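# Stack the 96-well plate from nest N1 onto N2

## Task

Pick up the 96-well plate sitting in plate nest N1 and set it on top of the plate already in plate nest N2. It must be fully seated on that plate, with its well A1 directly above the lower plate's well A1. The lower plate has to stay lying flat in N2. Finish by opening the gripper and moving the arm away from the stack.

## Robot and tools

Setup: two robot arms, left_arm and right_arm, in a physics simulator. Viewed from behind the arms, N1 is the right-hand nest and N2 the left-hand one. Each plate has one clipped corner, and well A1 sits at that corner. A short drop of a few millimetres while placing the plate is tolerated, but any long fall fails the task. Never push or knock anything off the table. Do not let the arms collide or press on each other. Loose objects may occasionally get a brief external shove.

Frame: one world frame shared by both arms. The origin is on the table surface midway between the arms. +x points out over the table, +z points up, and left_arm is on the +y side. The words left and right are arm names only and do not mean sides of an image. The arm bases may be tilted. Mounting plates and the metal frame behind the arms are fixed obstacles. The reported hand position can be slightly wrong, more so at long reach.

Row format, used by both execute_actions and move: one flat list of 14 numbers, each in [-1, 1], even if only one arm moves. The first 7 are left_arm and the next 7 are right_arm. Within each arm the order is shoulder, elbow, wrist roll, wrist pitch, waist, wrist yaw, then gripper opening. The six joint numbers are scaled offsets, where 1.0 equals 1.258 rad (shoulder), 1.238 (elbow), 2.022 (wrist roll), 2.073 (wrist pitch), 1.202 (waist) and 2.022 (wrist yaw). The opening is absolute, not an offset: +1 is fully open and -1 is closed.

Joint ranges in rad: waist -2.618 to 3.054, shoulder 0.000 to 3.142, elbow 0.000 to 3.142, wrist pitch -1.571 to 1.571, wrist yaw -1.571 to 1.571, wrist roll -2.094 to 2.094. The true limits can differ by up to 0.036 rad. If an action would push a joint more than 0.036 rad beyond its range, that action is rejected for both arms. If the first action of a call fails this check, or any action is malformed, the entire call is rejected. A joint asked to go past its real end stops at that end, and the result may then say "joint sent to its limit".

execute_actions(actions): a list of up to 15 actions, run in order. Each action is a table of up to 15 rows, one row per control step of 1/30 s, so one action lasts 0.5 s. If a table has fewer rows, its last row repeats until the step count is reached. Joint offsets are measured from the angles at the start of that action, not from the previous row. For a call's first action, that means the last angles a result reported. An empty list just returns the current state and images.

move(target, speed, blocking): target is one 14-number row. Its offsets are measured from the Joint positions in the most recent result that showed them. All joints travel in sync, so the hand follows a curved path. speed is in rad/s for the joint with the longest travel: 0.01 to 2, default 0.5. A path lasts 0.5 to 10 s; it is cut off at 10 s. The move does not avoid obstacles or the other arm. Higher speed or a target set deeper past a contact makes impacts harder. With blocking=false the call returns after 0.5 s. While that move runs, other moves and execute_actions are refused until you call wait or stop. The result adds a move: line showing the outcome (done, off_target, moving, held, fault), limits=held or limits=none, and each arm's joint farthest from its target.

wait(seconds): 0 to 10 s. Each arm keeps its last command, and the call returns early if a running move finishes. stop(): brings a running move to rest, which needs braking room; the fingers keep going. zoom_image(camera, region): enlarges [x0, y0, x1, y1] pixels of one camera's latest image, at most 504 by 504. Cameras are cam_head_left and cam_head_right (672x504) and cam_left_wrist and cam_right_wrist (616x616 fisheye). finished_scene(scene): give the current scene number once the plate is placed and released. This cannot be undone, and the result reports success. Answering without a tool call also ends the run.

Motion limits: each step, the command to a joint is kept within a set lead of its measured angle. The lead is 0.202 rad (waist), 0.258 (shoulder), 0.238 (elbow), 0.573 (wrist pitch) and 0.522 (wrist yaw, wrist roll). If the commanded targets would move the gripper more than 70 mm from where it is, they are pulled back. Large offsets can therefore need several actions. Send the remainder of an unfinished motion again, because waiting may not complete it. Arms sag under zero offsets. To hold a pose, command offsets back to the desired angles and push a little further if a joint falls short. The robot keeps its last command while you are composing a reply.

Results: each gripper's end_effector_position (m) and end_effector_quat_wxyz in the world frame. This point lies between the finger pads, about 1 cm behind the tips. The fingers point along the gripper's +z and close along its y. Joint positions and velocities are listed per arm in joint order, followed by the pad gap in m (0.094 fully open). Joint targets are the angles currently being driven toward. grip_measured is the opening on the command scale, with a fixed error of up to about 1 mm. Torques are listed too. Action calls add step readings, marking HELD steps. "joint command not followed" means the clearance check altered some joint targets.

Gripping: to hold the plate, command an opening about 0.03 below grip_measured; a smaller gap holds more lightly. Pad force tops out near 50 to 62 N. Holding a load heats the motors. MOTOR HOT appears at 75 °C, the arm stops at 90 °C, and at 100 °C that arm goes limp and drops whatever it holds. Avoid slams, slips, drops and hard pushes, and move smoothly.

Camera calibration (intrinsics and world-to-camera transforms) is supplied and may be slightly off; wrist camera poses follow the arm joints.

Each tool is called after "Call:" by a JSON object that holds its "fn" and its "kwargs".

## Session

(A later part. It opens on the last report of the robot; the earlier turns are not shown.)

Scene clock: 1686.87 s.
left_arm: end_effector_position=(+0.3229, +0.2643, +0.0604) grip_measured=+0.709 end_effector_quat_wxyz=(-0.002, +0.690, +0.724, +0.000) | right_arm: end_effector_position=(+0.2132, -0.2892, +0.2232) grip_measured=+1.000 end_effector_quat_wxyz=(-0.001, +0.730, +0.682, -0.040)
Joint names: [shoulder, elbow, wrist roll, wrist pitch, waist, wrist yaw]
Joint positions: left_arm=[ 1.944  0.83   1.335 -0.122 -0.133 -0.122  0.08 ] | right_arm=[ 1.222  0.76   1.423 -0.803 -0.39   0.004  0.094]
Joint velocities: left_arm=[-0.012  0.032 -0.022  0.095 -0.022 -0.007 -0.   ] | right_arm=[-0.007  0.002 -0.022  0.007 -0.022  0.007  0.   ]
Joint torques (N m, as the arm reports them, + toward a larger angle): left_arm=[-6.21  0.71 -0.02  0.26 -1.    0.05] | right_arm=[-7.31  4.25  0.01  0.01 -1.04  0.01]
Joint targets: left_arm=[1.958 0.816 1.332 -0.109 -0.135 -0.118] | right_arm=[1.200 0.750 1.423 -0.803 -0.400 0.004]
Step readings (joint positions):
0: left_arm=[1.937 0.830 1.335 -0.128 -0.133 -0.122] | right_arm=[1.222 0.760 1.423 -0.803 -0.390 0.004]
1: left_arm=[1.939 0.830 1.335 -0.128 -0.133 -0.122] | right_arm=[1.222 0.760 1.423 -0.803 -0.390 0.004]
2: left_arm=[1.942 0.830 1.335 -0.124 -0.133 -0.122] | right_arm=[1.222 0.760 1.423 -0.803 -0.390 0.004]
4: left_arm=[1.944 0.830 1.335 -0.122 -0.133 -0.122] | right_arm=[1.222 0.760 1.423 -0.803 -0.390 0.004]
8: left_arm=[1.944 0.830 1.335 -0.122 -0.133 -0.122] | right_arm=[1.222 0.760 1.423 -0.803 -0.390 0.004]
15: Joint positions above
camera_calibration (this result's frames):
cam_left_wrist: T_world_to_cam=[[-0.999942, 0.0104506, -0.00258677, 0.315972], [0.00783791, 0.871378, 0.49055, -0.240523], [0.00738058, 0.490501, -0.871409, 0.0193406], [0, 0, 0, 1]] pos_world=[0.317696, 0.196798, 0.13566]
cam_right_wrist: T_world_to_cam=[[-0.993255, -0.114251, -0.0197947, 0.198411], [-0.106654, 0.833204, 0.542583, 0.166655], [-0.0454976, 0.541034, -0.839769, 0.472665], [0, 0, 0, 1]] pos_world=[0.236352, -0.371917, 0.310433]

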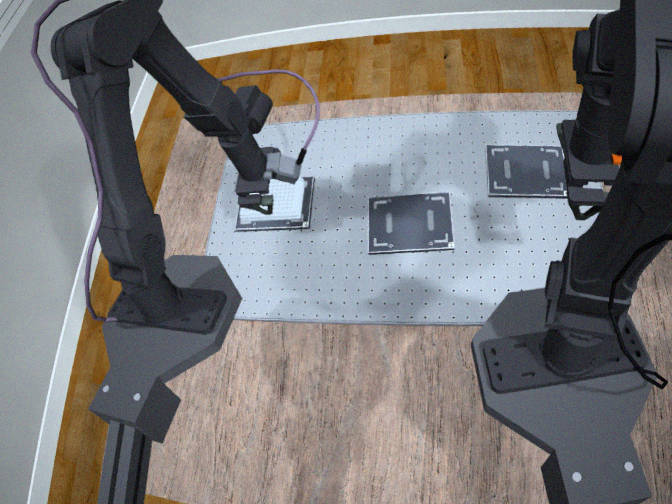

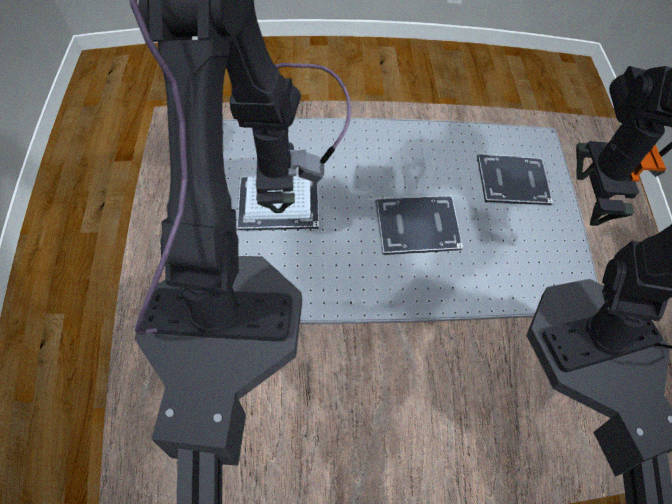

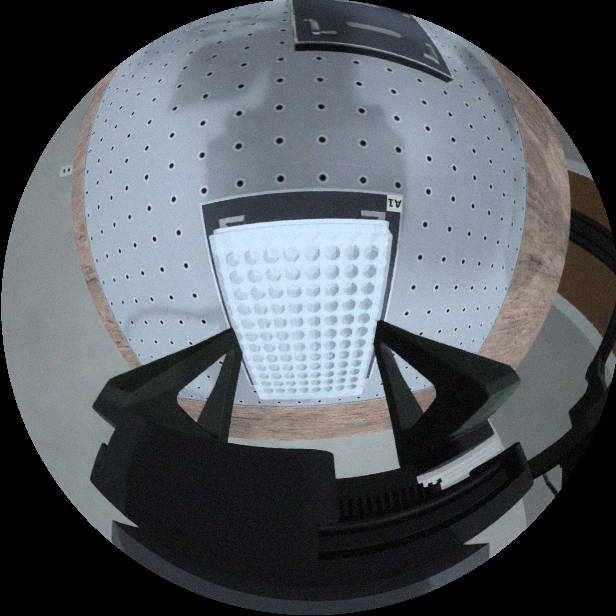

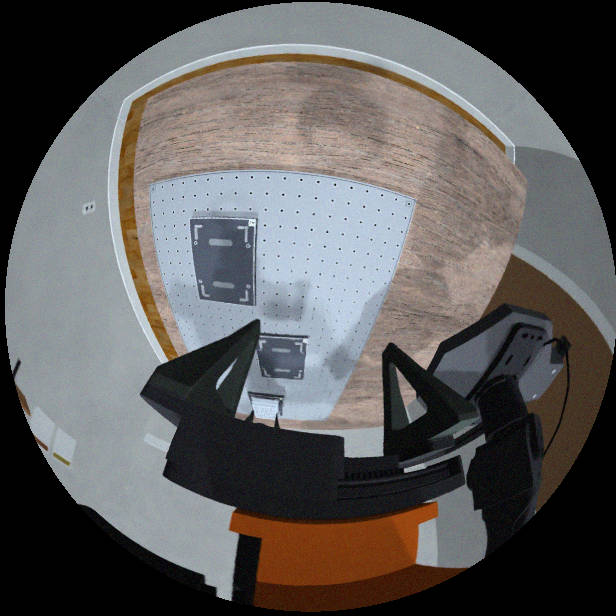

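Call:
{"fn": "zoom_image", "kwargs": {"camera": "cam_left_wrist", "region": [215, 240, 265, 285]}}

Call:
{"fn": "zoom_image", "kwargs": {"camera": "cam_left_wrist", "region": [340, 235, 390, 280]}}

Region (215, 240, 265, 285) of cam_left_wrist's 616x616 image, scaled by 10.080, with more detail than that image has; it fills the top 454 rows of this view, and the rest is white.

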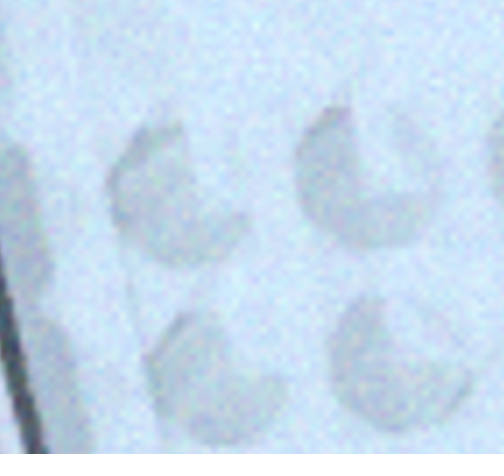

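Region (340, 235, 390, 280) of cam_left_wrist's 616x616 image, scaled by 10.080, with more detail than that image has; it fills the top 454 rows of this view, and the rest is white.

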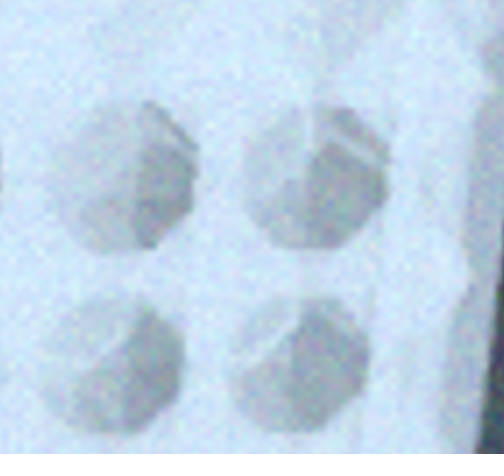

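Call:
{"fn": "zoom_image", "kwargs": {"camera": "cam_left_wrist", "region": [250, 370, 290, 402]}}

Call:
{"fn": "zoom_image", "kwargs": {"camera": "cam_left_wrist", "region": [330, 368, 370, 400]}}

Region (250, 370, 290, 402) of cam_left_wrist's 616x616 image, scaled by 12.600, with more detail than that image has; it fills the top 403 rows of this view, and the rest is white.

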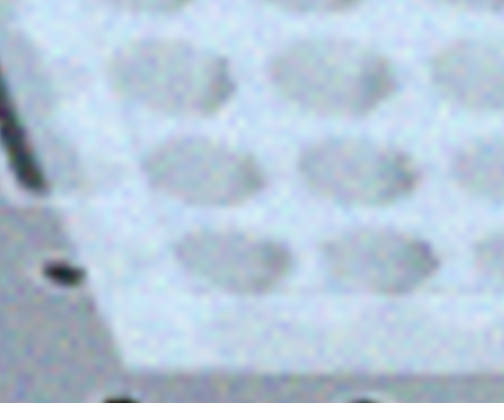

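Region (330, 368, 370, 400) of cam_left_wrist's 616x616 image, scaled by 12.600, with more detail than that image has; it fills the top 403 rows of this view, and the rest is white.

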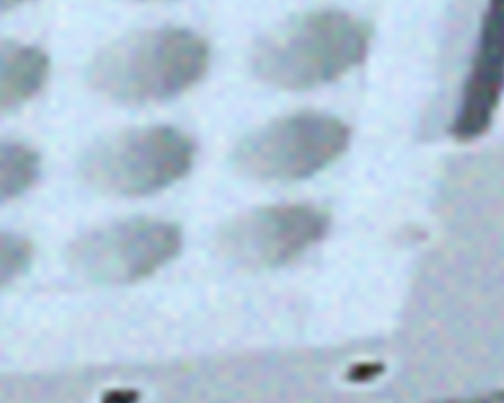

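Call:
{"fn": "execute_actions", "kwargs": {"actions": []}}

Scene clock: 1733.30 s.
left_arm: end_effector_position=(+0.3229, +0.2643, +0.0604) grip_measured=+0.709 end_effector_quat_wxyz=(-0.002, +0.690, +0.724, +0.000) | right_arm: end_effector_position=(+0.2132, -0.2892, +0.2232) grip_measured=+1.000 end_effector_quat_wxyz=(-0.001, +0.730, +0.682, -0.040)
Joint names: [shoulder, elbow, wrist roll, wrist pitch, waist, wrist yaw]
Joint positions: left_arm=[ 1.944  0.83   1.335 -0.122 -0.133 -0.122  0.08 ] | right_arm=[ 1.222  0.76   1.423 -0.803 -0.39   0.004  0.094]
Joint velocities: left_arm=[-0.017 -0.017 -0.066 -0.051  0.002  0.007  0.   ] | right_arm=[-0.002 -0.002 -0.007 -0.037 -0.002 -0.037  0.   ]
Joint torques (N m, as the arm reports them, + toward a larger angle): left_arm=[-6.21  0.72 -0.02  0.25 -1.    0.05] | right_arm=[-7.33  4.28  0.01  0.   -1.05  0.02]
Joint targets: left_arm=[1.958 0.816 1.332 -0.109 -0.135 -0.118] | right_arm=[1.200 0.750 1.423 -0.803 -0.400 0.004]
camera_calibration (this result's frames):
cam_left_wrist: T_world_to_cam=[[-0.999942, 0.0104506, -0.00258677, 0.315972], [0.00783791, 0.871378, 0.49055, -0.240523], [0.00738058, 0.490501, -0.871409, 0.0193406], [0, 0, 0, 1]] pos_world=[0.317696, 0.196798, 0.13566]
cam_right_wrist: T_world_to_cam=[[-0.993255, -0.114251, -0.0197947, 0.198411], [-0.106654, 0.833204, 0.542583, 0.166655], [-0.0454976, 0.541034, -0.839769, 0.472665], [0, 0, 0, 1]] pos_world=[0.236352, -0.371917, 0.310433]

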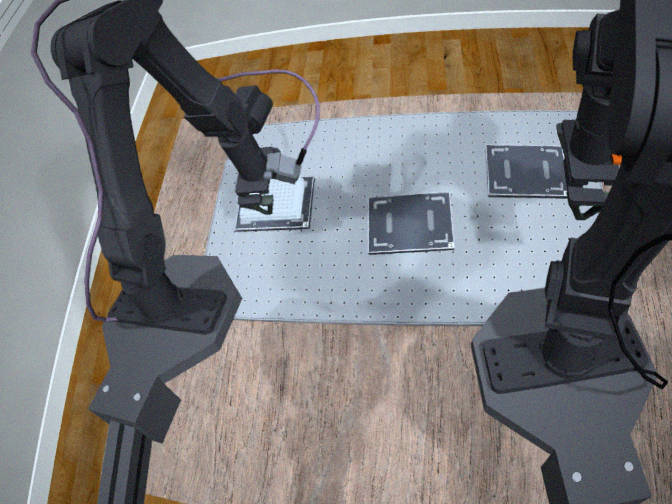

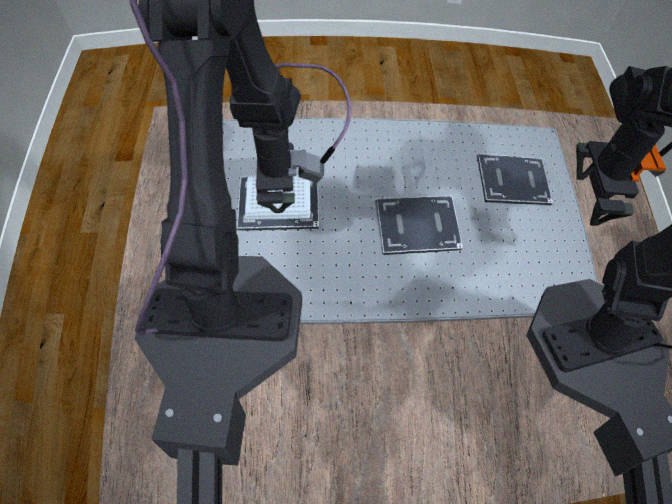

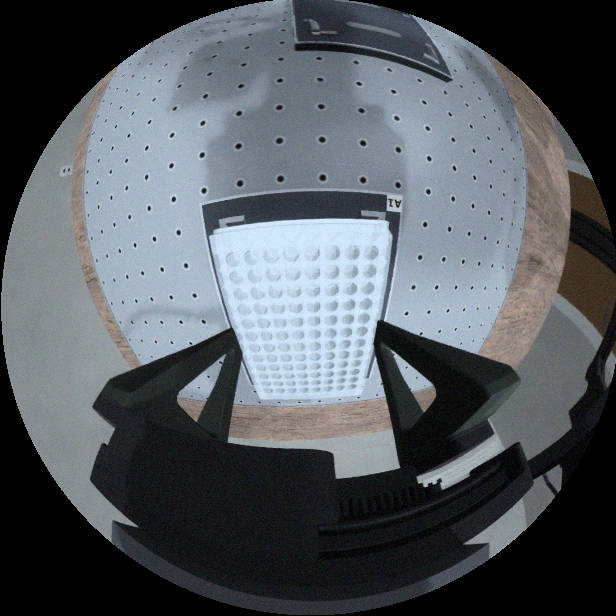

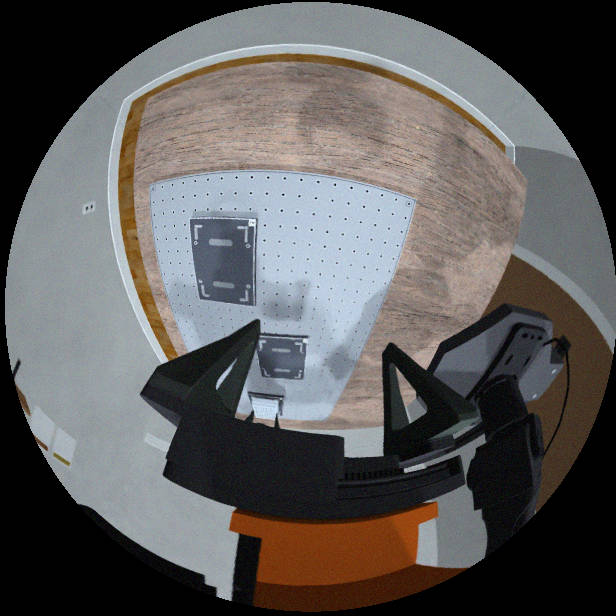

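Call:
{"fn": "execute_actions", "kwargs": {"actions": [[[-0.002,-0.0113,-0.0015,0.005,-0.0017,0.002,0.68,-0.0175,-0.008,0,0,-0.008,0,1],[-0.003,-0.0113,-0.0015,0.005,-0.0017,0.002,0.69,-0.0175,-0.008,0,0,-0.008,0,1],[-0.003,-0.0113,-0.0015,0.004,-0.0017,0.002,0.70,-0.0175,-0.008,0,0,-0.008,0,1],[-0.003,-0.0113,-0.0015,0.004,-0.0017,0.002,0.705,-0.0175,-0.008,0,0,-0.008,0,1],[-0.003,-0.0113,-0.0015,0.004,-0.0017,0.002,0.71,-0.0175,-0.008,0,0,-0.008,0,1],[-0.003,-0.0113,-0.0015,0.004,-0.0017,0.002,0.72,-0.0175,-0.008,0,0,-0.008,0,1],[-0.003,-0.0113,-0.0015,0.004,-0.0017,0.002,0.73,-0.0175,-0.008,0,0,-0.008,0,1],[-0.003,-0.0113,-0.0015,0.004,-0.0017,0.002,0.74,-0.0175,-0.008,0,0,-0.008,0,1]]]}}

Scene clock: 1763.17 s.
left_arm: end_effector_position=(+0.3229, +0.2643, +0.0604) grip_measured=+0.743 end_effector_quat_wxyz=(-0.002, +0.690, +0.724, +0.000) | right_arm: end_effector_position=(+0.2132, -0.2892, +0.2232) grip_measured=+1.000 end_effector_quat_wxyz=(-0.001, +0.730, +0.682, -0.040)
Joint names: [shoulder, elbow, wrist roll, wrist pitch, waist, wrist yaw]
Joint positions: left_arm=[ 1.944  0.83   1.335 -0.122 -0.133 -0.122  0.082] | right_arm=[ 1.222  0.76   1.423 -0.803 -0.39   0.004  0.094]
Joint velocities: left_arm=[-0.017  0.002 -0.022  0.037 -0.017 -0.007  0.   ] | right_arm=[-0.007 -0.007 -0.007 -0.007  0.007  0.007  0.   ]
Joint torques (N m, as the arm reports them, + toward a larger angle): left_arm=[-7.46  0.71 -0.02  0.21 -0.98  0.05] | right_arm=[-7.31  4.27  0.01  0.   -1.04  0.01]
Joint targets: left_arm=[1.941 0.816 1.332 -0.113 -0.135 -0.118] | right_arm=[1.200 0.750 1.423 -0.803 -0.400 0.004]
Step readings (joint positions):
0: left_arm=[1.944 0.830 1.335 -0.122 -0.133 -0.122] | right_arm=[1.222 0.760 1.423 -0.803 -0.390 0.004]
1: left_arm=[1.944 0.830 1.335 -0.122 -0.133 -0.122] | right_arm=[1.222 0.760 1.423 -0.803 -0.390 0.004]
2: left_arm=[1.944 0.830 1.335 -0.122 -0.133 -0.122] | right_arm=[1.222 0.760 1.423 -0.803 -0.390 0.004]
4: left_arm=[1.944 0.830 1.335 -0.122 -0.133 -0.122] | right_arm=[1.222 0.760 1.423 -0.803 -0.390 0.004]
8: left_arm=[1.944 0.830 1.335 -0.122 -0.133 -0.122] | right_arm=[1.222 0.760 1.423 -0.803 -0.390 0.004]
15: Joint positions above
camera_calibration (this result's frames):
cam_left_wrist: T_world_to_cam=[[-0.999942, 0.0104506, -0.00258677, 0.315972], [0.00783791, 0.871378, 0.49055, -0.240523], [0.00738058, 0.490501, -0.871409, 0.0193406], [0, 0, 0, 1]] pos_world=[0.317696, 0.196798, 0.13566]
cam_right_wrist: T_world_to_cam=[[-0.993255, -0.114251, -0.0197947, 0.198411], [-0.106654, 0.833204, 0.542583, 0.166655], [-0.0454976, 0.541034, -0.839769, 0.472665], [0, 0, 0, 1]] pos_world=[0.236352, -0.371917, 0.310433]

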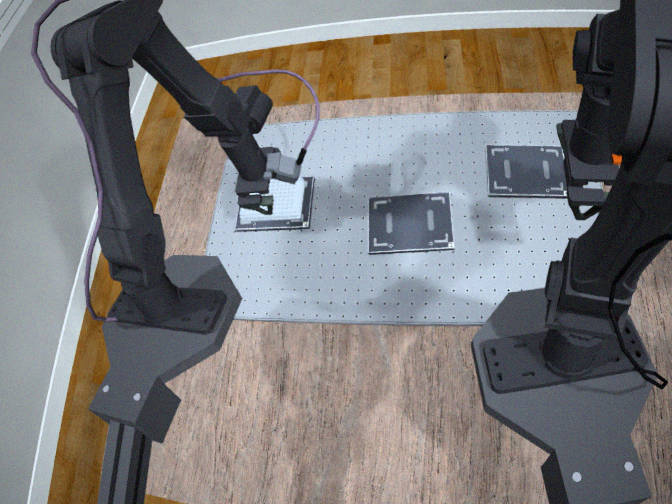

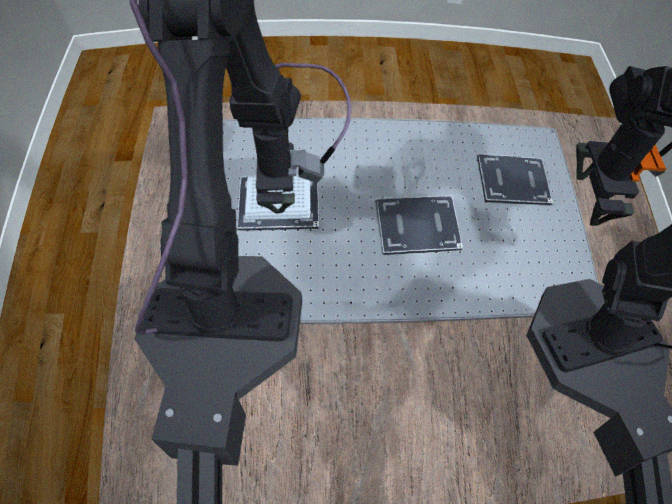

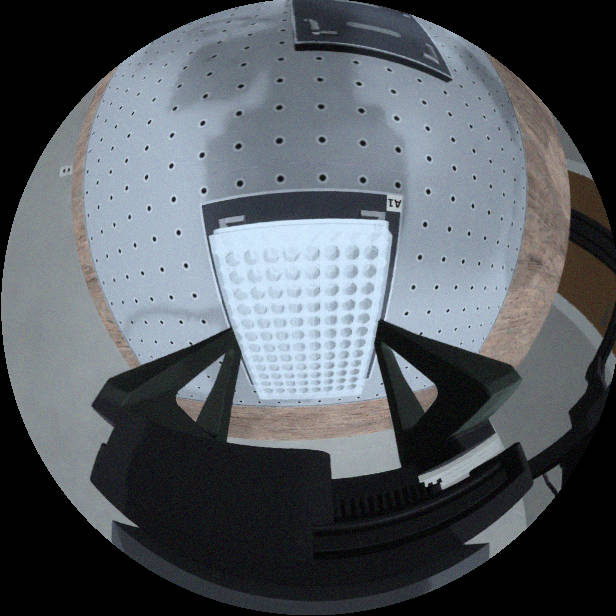

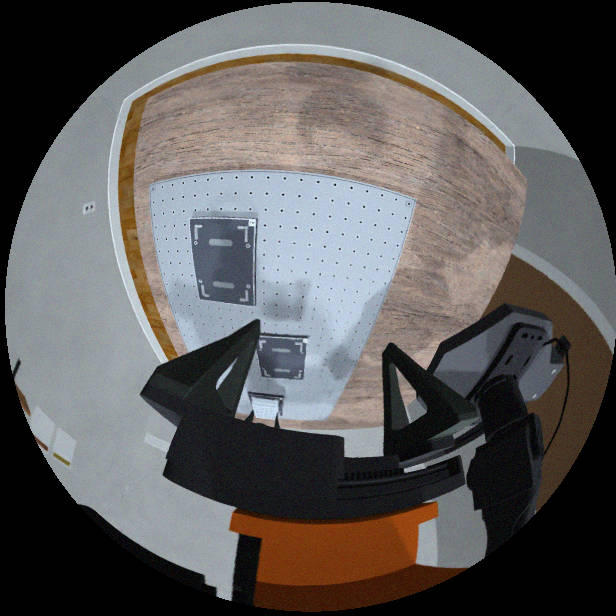

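Call:
{"fn": "zoom_image", "kwargs": {"camera": "cam_left_wrist", "region": [204, 205, 254, 245]}}

Call:
{"fn": "zoom_image", "kwargs": {"camera": "cam_left_wrist", "region": [352, 200, 402, 240]}}

Region (204, 205, 254, 245) of cam_left_wrist's 616x616 image, scaled by 10.080, with more detail than that image has; it fills the top 403 rows of this view, and the rest is white.

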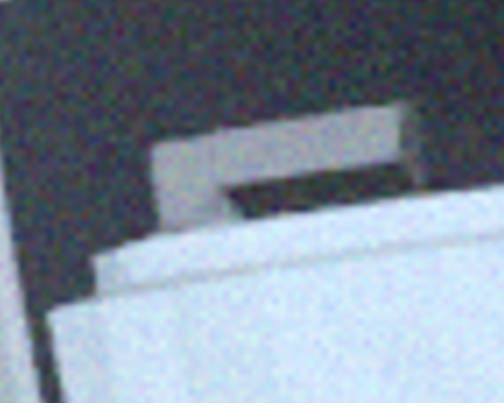

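Region (352, 200, 402, 240) of cam_left_wrist's 616x616 image, scaled by 10.080, with more detail than that image has; it fills the top 403 rows of this view, and the rest is white.

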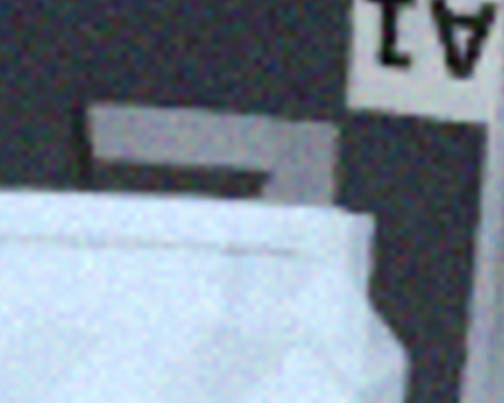

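Call:
{"fn": "execute_actions", "kwargs": {"actions": [[[-0.008,-0.0113,-0.0015,0.003,-0.0017,0.002,0.745,-0.0175,-0.008,0,0,-0.008,0,1],[-0.012,-0.0113,-0.0015,0.003,-0.0017,0.002,0.745,-0.0175,-0.008,0,0,-0.008,0,1],[-0.015,-0.0113,-0.0015,0.003,-0.0017,0.002,0.745,-0.0175,-0.008,0,0,-0.008,0,1],[-0.017,-0.0113,-0.0015,0.003,-0.0017,0.002,0.745,-0.0175,-0.008,0,0,-0.008,0,1],[-0.019,-0.0113,-0.0015,0.003,-0.0017,0.002,0.745,-0.0175,-0.008,0,0,-0.008,0,1],[-0.021,-0.0113,-0.0015,0.003,-0.0017,0.002,0.745,-0.0175,-0.008,0,0,-0.008,0,1],[-0.022,-0.0113,-0.0015,0.003,-0.0017,0.002,0.745,-0.0175,-0.008,0,0,-0.008,0,1],[-0.023,-0.0113,-0.0015,0.003,-0.0017,0.002,0.745,-0.0175,-0.008,0,0,-0.008,0,1],[-0.024,-0.0113,-0.0015,0.003,-0.0017,0.002,0.745,-0.0175,-0.008,0,0,-0.008,0,1]]]}}

Scene clock: 1822.17 s.
left_arm: end_effector_position=(+0.3247, +0.2642, +0.0620) grip_measured=+0.747 end_effector_quat_wxyz=(+0.001, +0.690, +0.724, +0.002) | right_arm: end_effector_position=(+0.2132, -0.2892, +0.2232) grip_measured=+1.000 end_effector_quat_wxyz=(-0.001, +0.730, +0.682, -0.040)
Joint names: [shoulder, elbow, wrist roll, wrist pitch, waist, wrist yaw]
Joint positions: left_arm=[ 1.938  0.83   1.335 -0.121 -0.133 -0.122  0.082] | right_arm=[ 1.222  0.76   1.423 -0.803 -0.39   0.004  0.094]
Joint velocities: left_arm=[-0.022  0.002 -0.022 -0.095 -0.007 -0.051 -0.001] | right_arm=[-0.002 -0.007  0.022 -0.037 -0.007  0.037  0.   ]
Joint torques (N m, as the arm reports them, + toward a larger angle): left_arm=[-8.87  0.73 -0.02  0.2  -1.    0.05] | right_arm=[-7.33  4.3   0.    0.   -1.06  0.01]
Joint targets: left_arm=[1.914 0.816 1.332 -0.115 -0.135 -0.118] | right_arm=[1.200 0.750 1.423 -0.803 -0.400 0.004]
Step readings (joint positions):
0: left_arm=[1.944 0.830 1.335 -0.122 -0.133 -0.122] | right_arm=[1.222 0.760 1.423 -0.803 -0.390 0.004]
1: left_arm=[1.944 0.830 1.335 -0.122 -0.133 -0.122] | right_arm=[1.222 0.760 1.423 -0.803 -0.390 0.004]
2: left_arm=[1.943 0.830 1.335 -0.122 -0.133 -0.122] | right_arm=[1.222 0.760 1.423 -0.803 -0.390 0.004]
4: left_arm=[1.943 0.830 1.335 -0.122 -0.133 -0.122] | right_arm=[1.222 0.760 1.423 -0.803 -0.390 0.004]
8: left_arm=[1.942 0.830 1.335 -0.122 -0.133 -0.122] | right_arm=[1.222 0.760 1.423 -0.803 -0.390 0.004]
15: Joint positions above
camera_calibration (this result's frames):
cam_left_wrist: T_world_to_cam=[[-0.999913, 0.00967027, -0.00892411, 0.318391], [0.00406384, 0.871971, 0.48954, -0.240048], [0.0125156, 0.489461, -0.871935, 0.0194199], [0, 0, 0, 1]] pos_world=[0.319096, 0.196731, 0.137288]
cam_right_wrist: T_world_to_cam=[[-0.993255, -0.114251, -0.0197947, 0.198411], [-0.106654, 0.833204, 0.542583, 0.166655], [-0.0454976, 0.541034, -0.839769, 0.472665], [0, 0, 0, 1]] pos_world=[0.236352, -0.371917, 0.310433]

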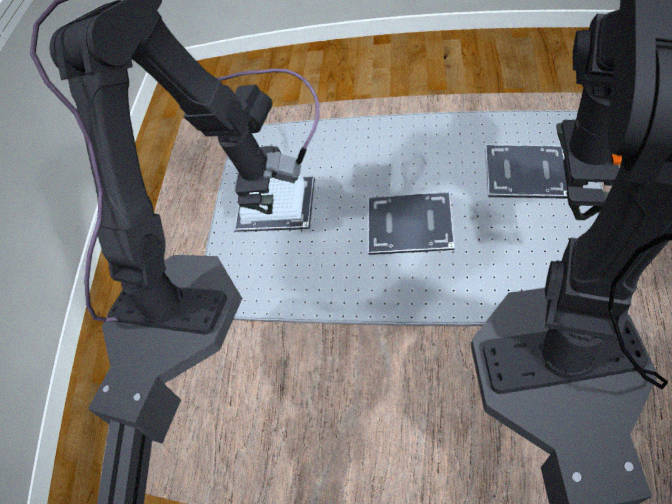

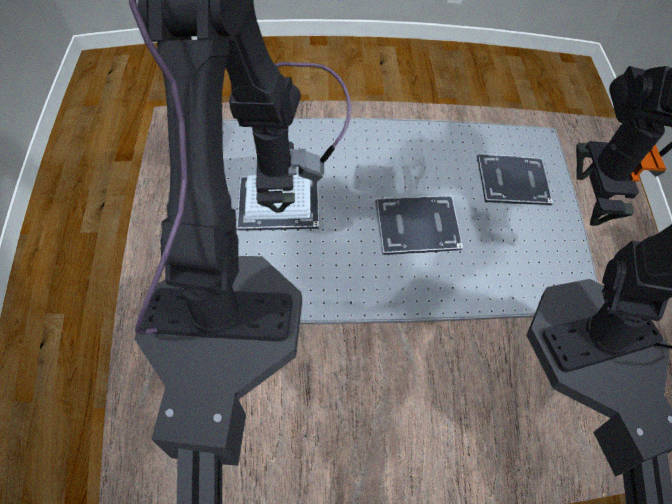

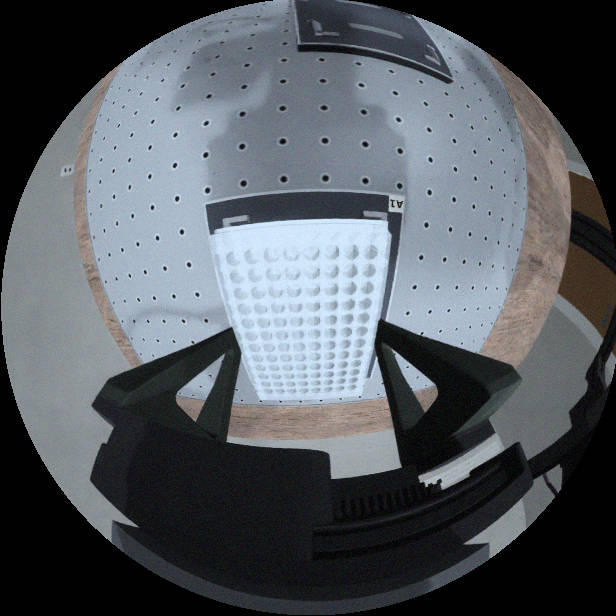

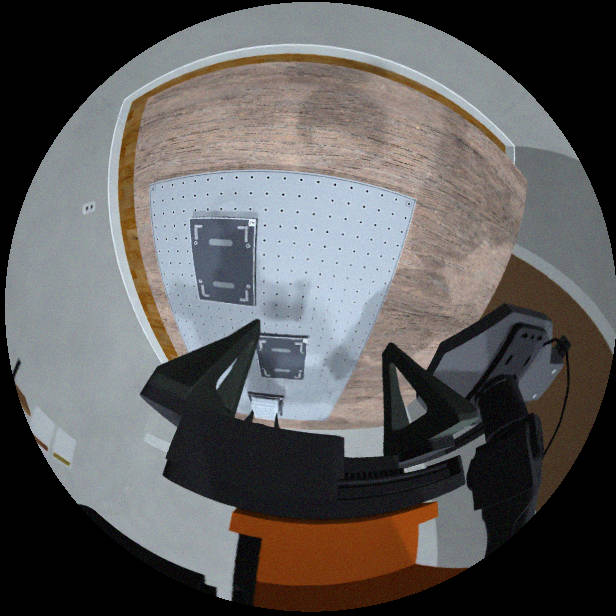

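Call:
{"fn": "zoom_image", "kwargs": {"camera": "cam_left_wrist", "region": [204, 205, 254, 245]}}

Call:
{"fn": "zoom_image", "kwargs": {"camera": "cam_left_wrist", "region": [352, 200, 402, 240]}}

Region (204, 205, 254, 245) of cam_left_wrist's 616x616 image, scaled by 10.080, with more detail than that image has; it fills the top 403 rows of this view, and the rest is white.

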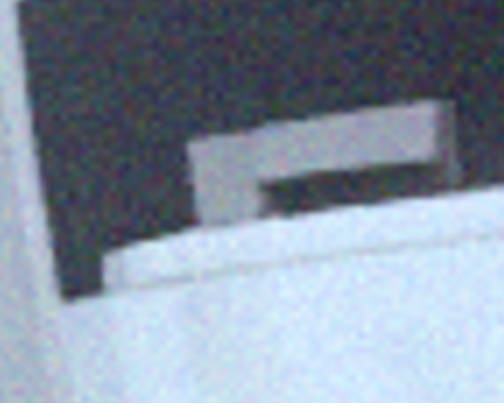

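Region (352, 200, 402, 240) of cam_left_wrist's 616x616 image, scaled by 10.080, with more detail than that image has; it fills the top 403 rows of this view, and the rest is white.

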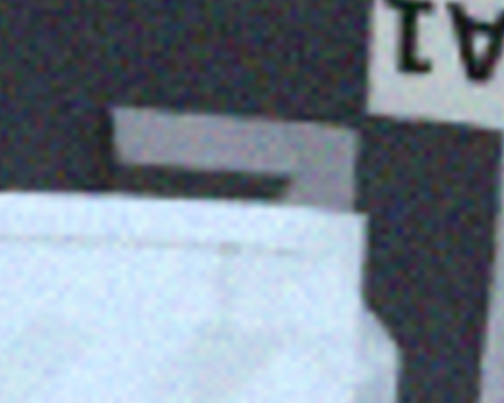

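Call:
{"fn": "zoom_image", "kwargs": {"camera": "cam_left_wrist", "region": [215, 310, 285, 410]}}

Call:
{"fn": "zoom_image", "kwargs": {"camera": "cam_left_wrist", "region": [340, 300, 410, 400]}}

Region (215, 310, 285, 410) of cam_left_wrist's 616x616 image, scaled by 5.040, with more detail than that image has; it fills the left 353 columns of this view, and the rest is white.

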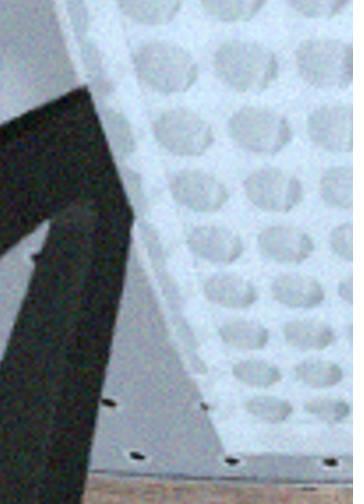

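Region (340, 300, 410, 400) of cam_left_wrist's 616x616 image, scaled by 5.040, with more detail than that image has; it fills the left 353 columns of this view, and the rest is white.

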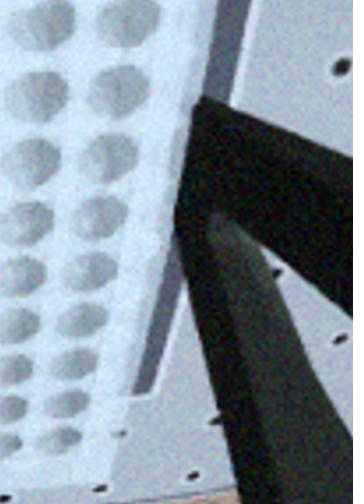

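Call:
{"fn": "execute_actions", "kwargs": {"actions": [[[-0.016,-0.0113,-0.0015,0.003,-0.0017,0.002,0.755,-0.0175,-0.008,0,0,-0.008,0,1],[-0.016,-0.0113,-0.0015,0.003,-0.0017,0.002,0.765,-0.0175,-0.008,0,0,-0.008,0,1],[-0.016,-0.0113,-0.0015,0.003,-0.0017,0.002,0.775,-0.0175,-0.008,0,0,-0.008,0,1],[-0.016,-0.0113,-0.0015,0.003,-0.0017,0.002,0.785,-0.0175,-0.008,0,0,-0.008,0,1],[-0.016,-0.0113,-0.0015,0.003,-0.0017,0.002,0.795,-0.0175,-0.008,0,0,-0.008,0,1],[-0.016,-0.0113,-0.0015,0.003,-0.0017,0.002,0.80,-0.0175,-0.008,0,0,-0.008,0,1]]]}}

Scene clock: 1896.73 s.
left_arm: end_effector_position=(+0.3247, +0.2642, +0.0620) grip_measured=+0.797 end_effector_quat_wxyz=(+0.001, +0.690, +0.724, +0.002) | right_arm: end_effector_position=(+0.2132, -0.2892, +0.2232) grip_measured=+1.000 end_effector_quat_wxyz=(-0.001, +0.730, +0.682, -0.040)
Joint names: [shoulder, elbow, wrist roll, wrist pitch, waist, wrist yaw]
Joint positions: left_arm=[ 1.938  0.83   1.335 -0.121 -0.133 -0.122  0.084] | right_arm=[ 1.222  0.76   1.423 -0.803 -0.39   0.004  0.094]
Joint velocities: left_arm=[-0.002 -0.022 -0.066 -0.022 -0.007  0.022 -0.   ] | right_arm=[ 0.002  0.002  0.022 -0.037  0.017 -0.007  0.   ]
Joint torques (N m, as the arm reports them, + toward a larger angle): left_arm=[-8.58  0.77 -0.02  0.21 -0.98  0.04] | right_arm=[-7.3   4.28  0.    0.01 -1.06  0.01]
Joint targets: left_arm=[1.918 0.816 1.332 -0.115 -0.135 -0.118] | right_arm=[1.200 0.750 1.423 -0.803 -0.400 0.004]
Step readings (joint positions):
0: left_arm=[1.938 0.830 1.335 -0.121 -0.133 -0.122] | right_arm=[1.222 0.760 1.423 -0.803 -0.390 0.004]
1: left_arm=[1.938 0.830 1.335 -0.121 -0.133 -0.122] | right_arm=[1.222 0.760 1.423 -0.803 -0.390 0.004]
2: left_arm=[1.938 0.830 1.335 -0.121 -0.133 -0.122] | right_arm=[1.222 0.760 1.423 -0.803 -0.390 0.004]
4: left_arm=[1.938 0.830 1.335 -0.121 -0.133 -0.122] | right_arm=[1.222 0.760 1.423 -0.803 -0.390 0.004]
8: left_arm=[1.938 0.830 1.335 -0.121 -0.133 -0.122] | right_arm=[1.222 0.760 1.423 -0.803 -0.390 0.004]
15: Joint positions above
camera_calibration (this result's frames):
cam_left_wrist: T_world_to_cam=[[-0.999913, 0.00967027, -0.00892411, 0.318391], [0.00406384, 0.871971, 0.48954, -0.240048], [0.0125156, 0.489461, -0.871935, 0.0194199], [0, 0, 0, 1]] pos_world=[0.319096, 0.196731, 0.137288]
cam_right_wrist: T_world_to_cam=[[-0.993255, -0.114251, -0.0197947, 0.198411], [-0.106654, 0.833204, 0.542583, 0.166655], [-0.0454976, 0.541034, -0.839769, 0.472665], [0, 0, 0, 1]] pos_world=[0.236352, -0.371917, 0.310433]

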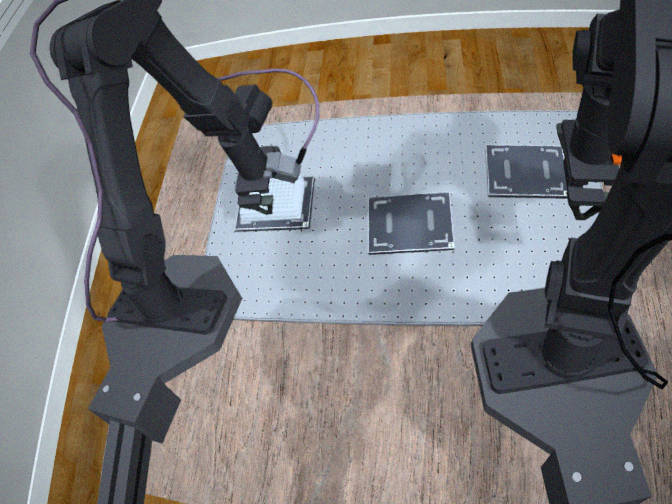

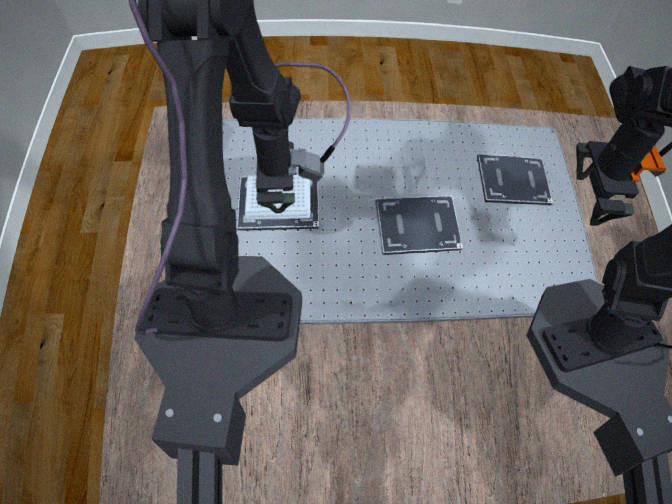

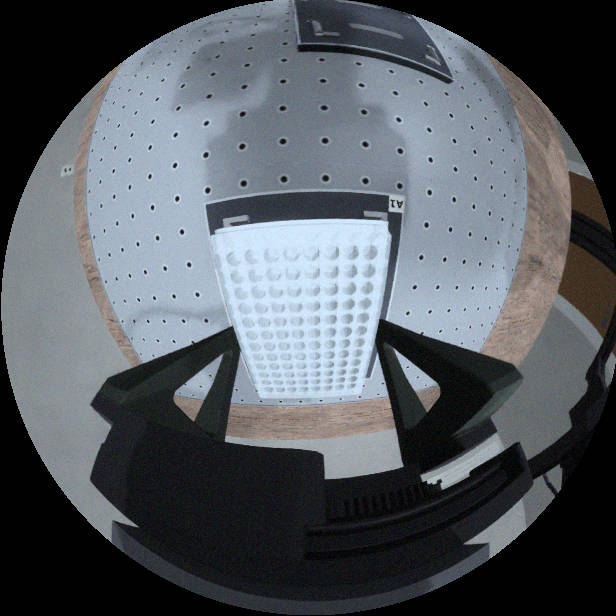

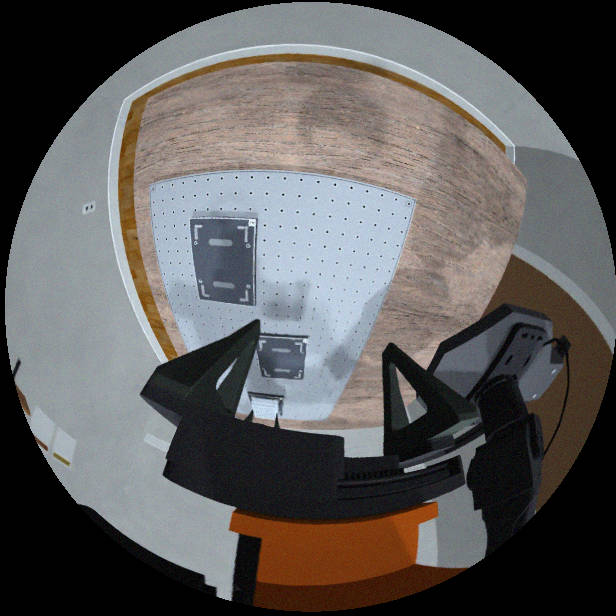

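Call:
{"fn": "zoom_image", "kwargs": {"camera": "cam_left_wrist", "region": [204, 205, 254, 245]}}

Call:
{"fn": "zoom_image", "kwargs": {"camera": "cam_left_wrist", "region": [352, 200, 402, 240]}}

Region (204, 205, 254, 245) of cam_left_wrist's 616x616 image, scaled by 10.080, with more detail than that image has; it fills the top 403 rows of this view, and the rest is white.

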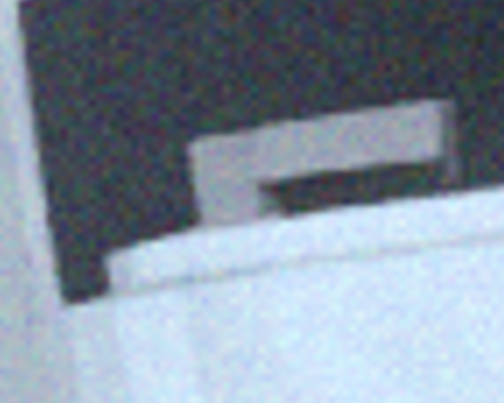

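Region (352, 200, 402, 240) of cam_left_wrist's 616x616 image, scaled by 10.080, with more detail than that image has; it fills the top 403 rows of this view, and the rest is white.

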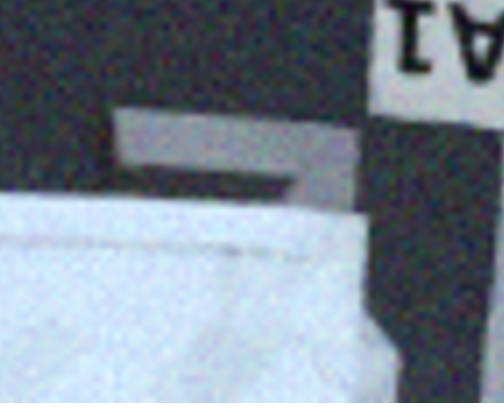

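Call:
{"fn": "zoom_image", "kwargs": {"camera": "cam_head_right", "region": [230, 165, 330, 240]}}

Call:
{"fn": "zoom_image", "kwargs": {"camera": "cam_head_left", "region": [225, 165, 325, 240]}}

Region (230, 165, 330, 240) of cam_head_right's 672x504 image, scaled by 5.040, with more detail than that image has; it fills the top 378 rows of this view, and the rest is white.

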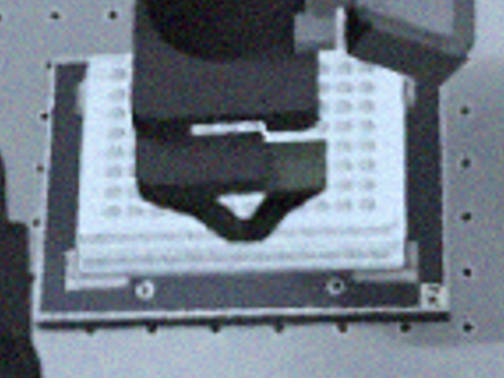

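Region (225, 165, 325, 240) of cam_head_left's 672x504 image, scaled by 5.040, with more detail than that image has; it fills the top 378 rows of this view, and the rest is white.

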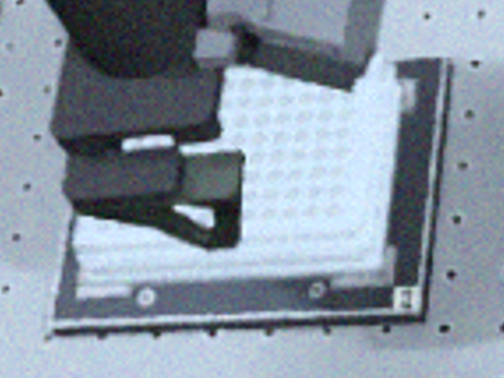

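Call:
{"fn": "zoom_image", "kwargs": {"camera": "cam_head_right", "region": [290, 200, 326, 232]}}

Call:
{"fn": "zoom_image", "kwargs": {"camera": "cam_head_right", "region": [236, 200, 272, 232]}}

Region (290, 200, 326, 232) of cam_head_right's 672x504 image, scaled by 14.000, with more detail than that image has.

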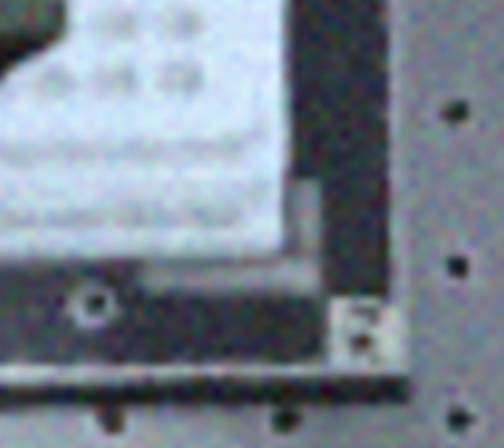

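Region (236, 200, 272, 232) of cam_head_right's 672x504 image, scaled by 14.000, with more detail than that image has.

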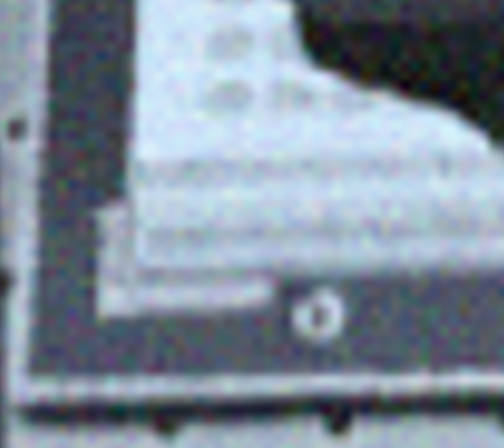

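Call:
{"fn": "execute_actions", "kwargs": {"actions": [[[-0.015,-0.0113,-0.0015,-0.002,-0.0017,0.002,0.80,-0.0175,-0.008,0,0,-0.008,0,1],[-0.015,-0.0113,-0.0015,-0.004,-0.0017,0.002,0.80,-0.0175,-0.008,0,0,-0.008,0,1],[-0.015,-0.0113,-0.0015,-0.006,-0.0017,0.002,0.80,-0.0175,-0.008,0,0,-0.008,0,1],[-0.015,-0.0113,-0.0015,-0.007,-0.0017,0.002,0.80,-0.0175,-0.008,0,0,-0.008,0,1],[-0.015,-0.0113,-0.0015,-0.008,-0.0017,0.002,0.80,-0.0175,-0.008,0,0,-0.008,0,1],[-0.015,-0.0113,-0.0015,-0.009,-0.0017,0.002,0.80,-0.0175,-0.008,0,0,-0.008,0,1],[-0.015,-0.0113,-0.0015,-0.0095,-0.0017,0.002,0.80,-0.0175,-0.008,0,0,-0.008,0,1],[-0.015,-0.0113,-0.0015,-0.010,-0.0017,0.002,0.80,-0.0175,-0.008,0,0,-0.008,0,1],[-0.015,-0.0113,-0.0015,-0.0105,-0.0017,0.002,0.80,-0.0175,-0.008,0,0,-0.008,0,1]]]}}

Scene clock: 2017.23 s.
left_arm: end_effector_position=(+0.3238, +0.2644, +0.0620) grip_measured=+0.797 end_effector_quat_wxyz=(-0.001, +0.690, +0.724, +0.001) | right_arm: end_effector_position=(+0.2132, -0.2892, +0.2232) grip_measured=+1.000 end_effector_quat_wxyz=(-0.001, +0.730, +0.682, -0.040)
Joint names: [shoulder, elbow, wrist roll, wrist pitch, waist, wrist yaw]
Joint positions: left_arm=[ 1.938  0.83   1.335 -0.125 -0.133 -0.122  0.084] | right_arm=[ 1.222  0.76   1.423 -0.803 -0.39   0.004  0.094]
Joint velocities: left_arm=[-0.017 -0.002 -0.022 -0.037  0.002 -0.081 -0.001] | right_arm=[ 0.002 -0.002  0.007  0.007  0.002  0.022  0.   ]
Joint torques (N m, as the arm reports them, + toward a larger angle): left_arm=[-8.5   0.74 -0.02 -0.03 -0.97  0.04] | right_arm=[-7.29  4.26  0.01  0.01 -1.06  0.01]
Joint targets: left_arm=[1.919 0.816 1.332 -0.143 -0.135 -0.118] | right_arm=[1.200 0.750 1.423 -0.803 -0.400 0.004]
Step readings (joint positions):
0: left_arm=[1.938 0.830 1.335 -0.121 -0.133 -0.122] | right_arm=[1.222 0.760 1.423 -0.803 -0.390 0.004]
1: left_arm=[1.938 0.830 1.335 -0.121 -0.133 -0.122] | right_arm=[1.222 0.760 1.423 -0.803 -0.390 0.004]
2: left_arm=[1.938 0.830 1.335 -0.121 -0.133 -0.122] | right_arm=[1.222 0.760 1.423 -0.803 -0.390 0.004]
4: left_arm=[1.938 0.830 1.335 -0.121 -0.133 -0.122] | right_arm=[1.222 0.760 1.423 -0.803 -0.390 0.004]
8: left_arm=[1.938 0.830 1.335 -0.124 -0.133 -0.122] | right_arm=[1.222 0.760 1.423 -0.803 -0.390 0.004]
15: Joint positions above
camera_calibration (this result's frames):
cam_left_wrist: T_world_to_cam=[[-0.999935, 0.0101302, -0.0051964, 0.317117], [0.00628316, 0.871623, 0.490137, -0.240861], [0.00949448, 0.490072, -0.87163, 0.0201426], [0, 0, 0, 1]] pos_world=[0.318418, 0.196856, 0.13726]
cam_right_wrist: T_world_to_cam=[[-0.993255, -0.114251, -0.0197947, 0.198411], [-0.106654, 0.833204, 0.542583, 0.166655], [-0.0454976, 0.541034, -0.839769, 0.472665], [0, 0, 0, 1]] pos_world=[0.236352, -0.371917, 0.310433]

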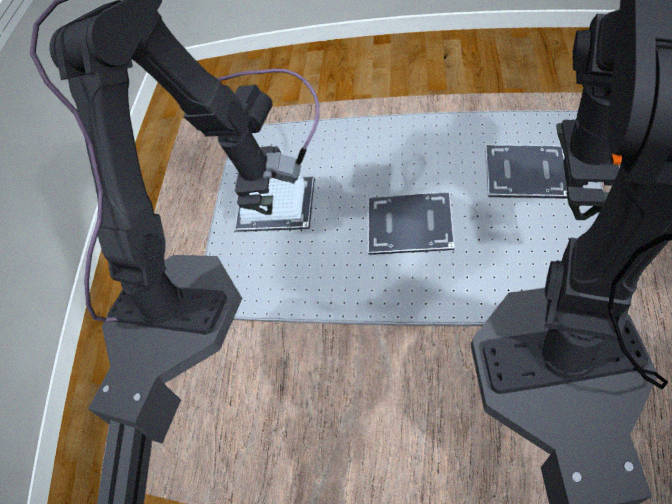

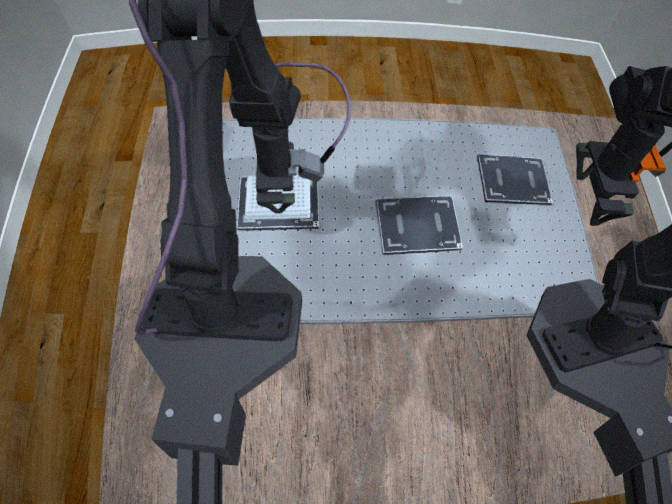

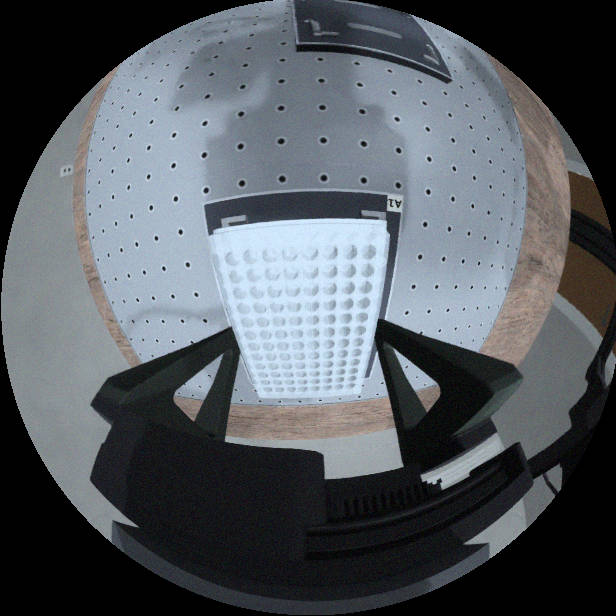

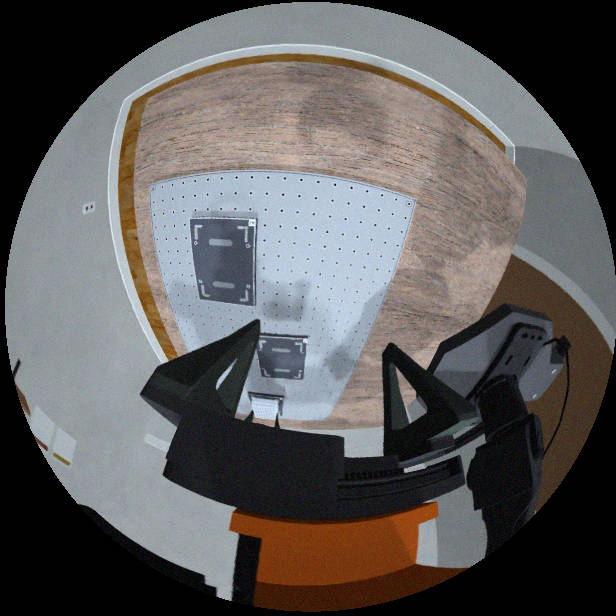

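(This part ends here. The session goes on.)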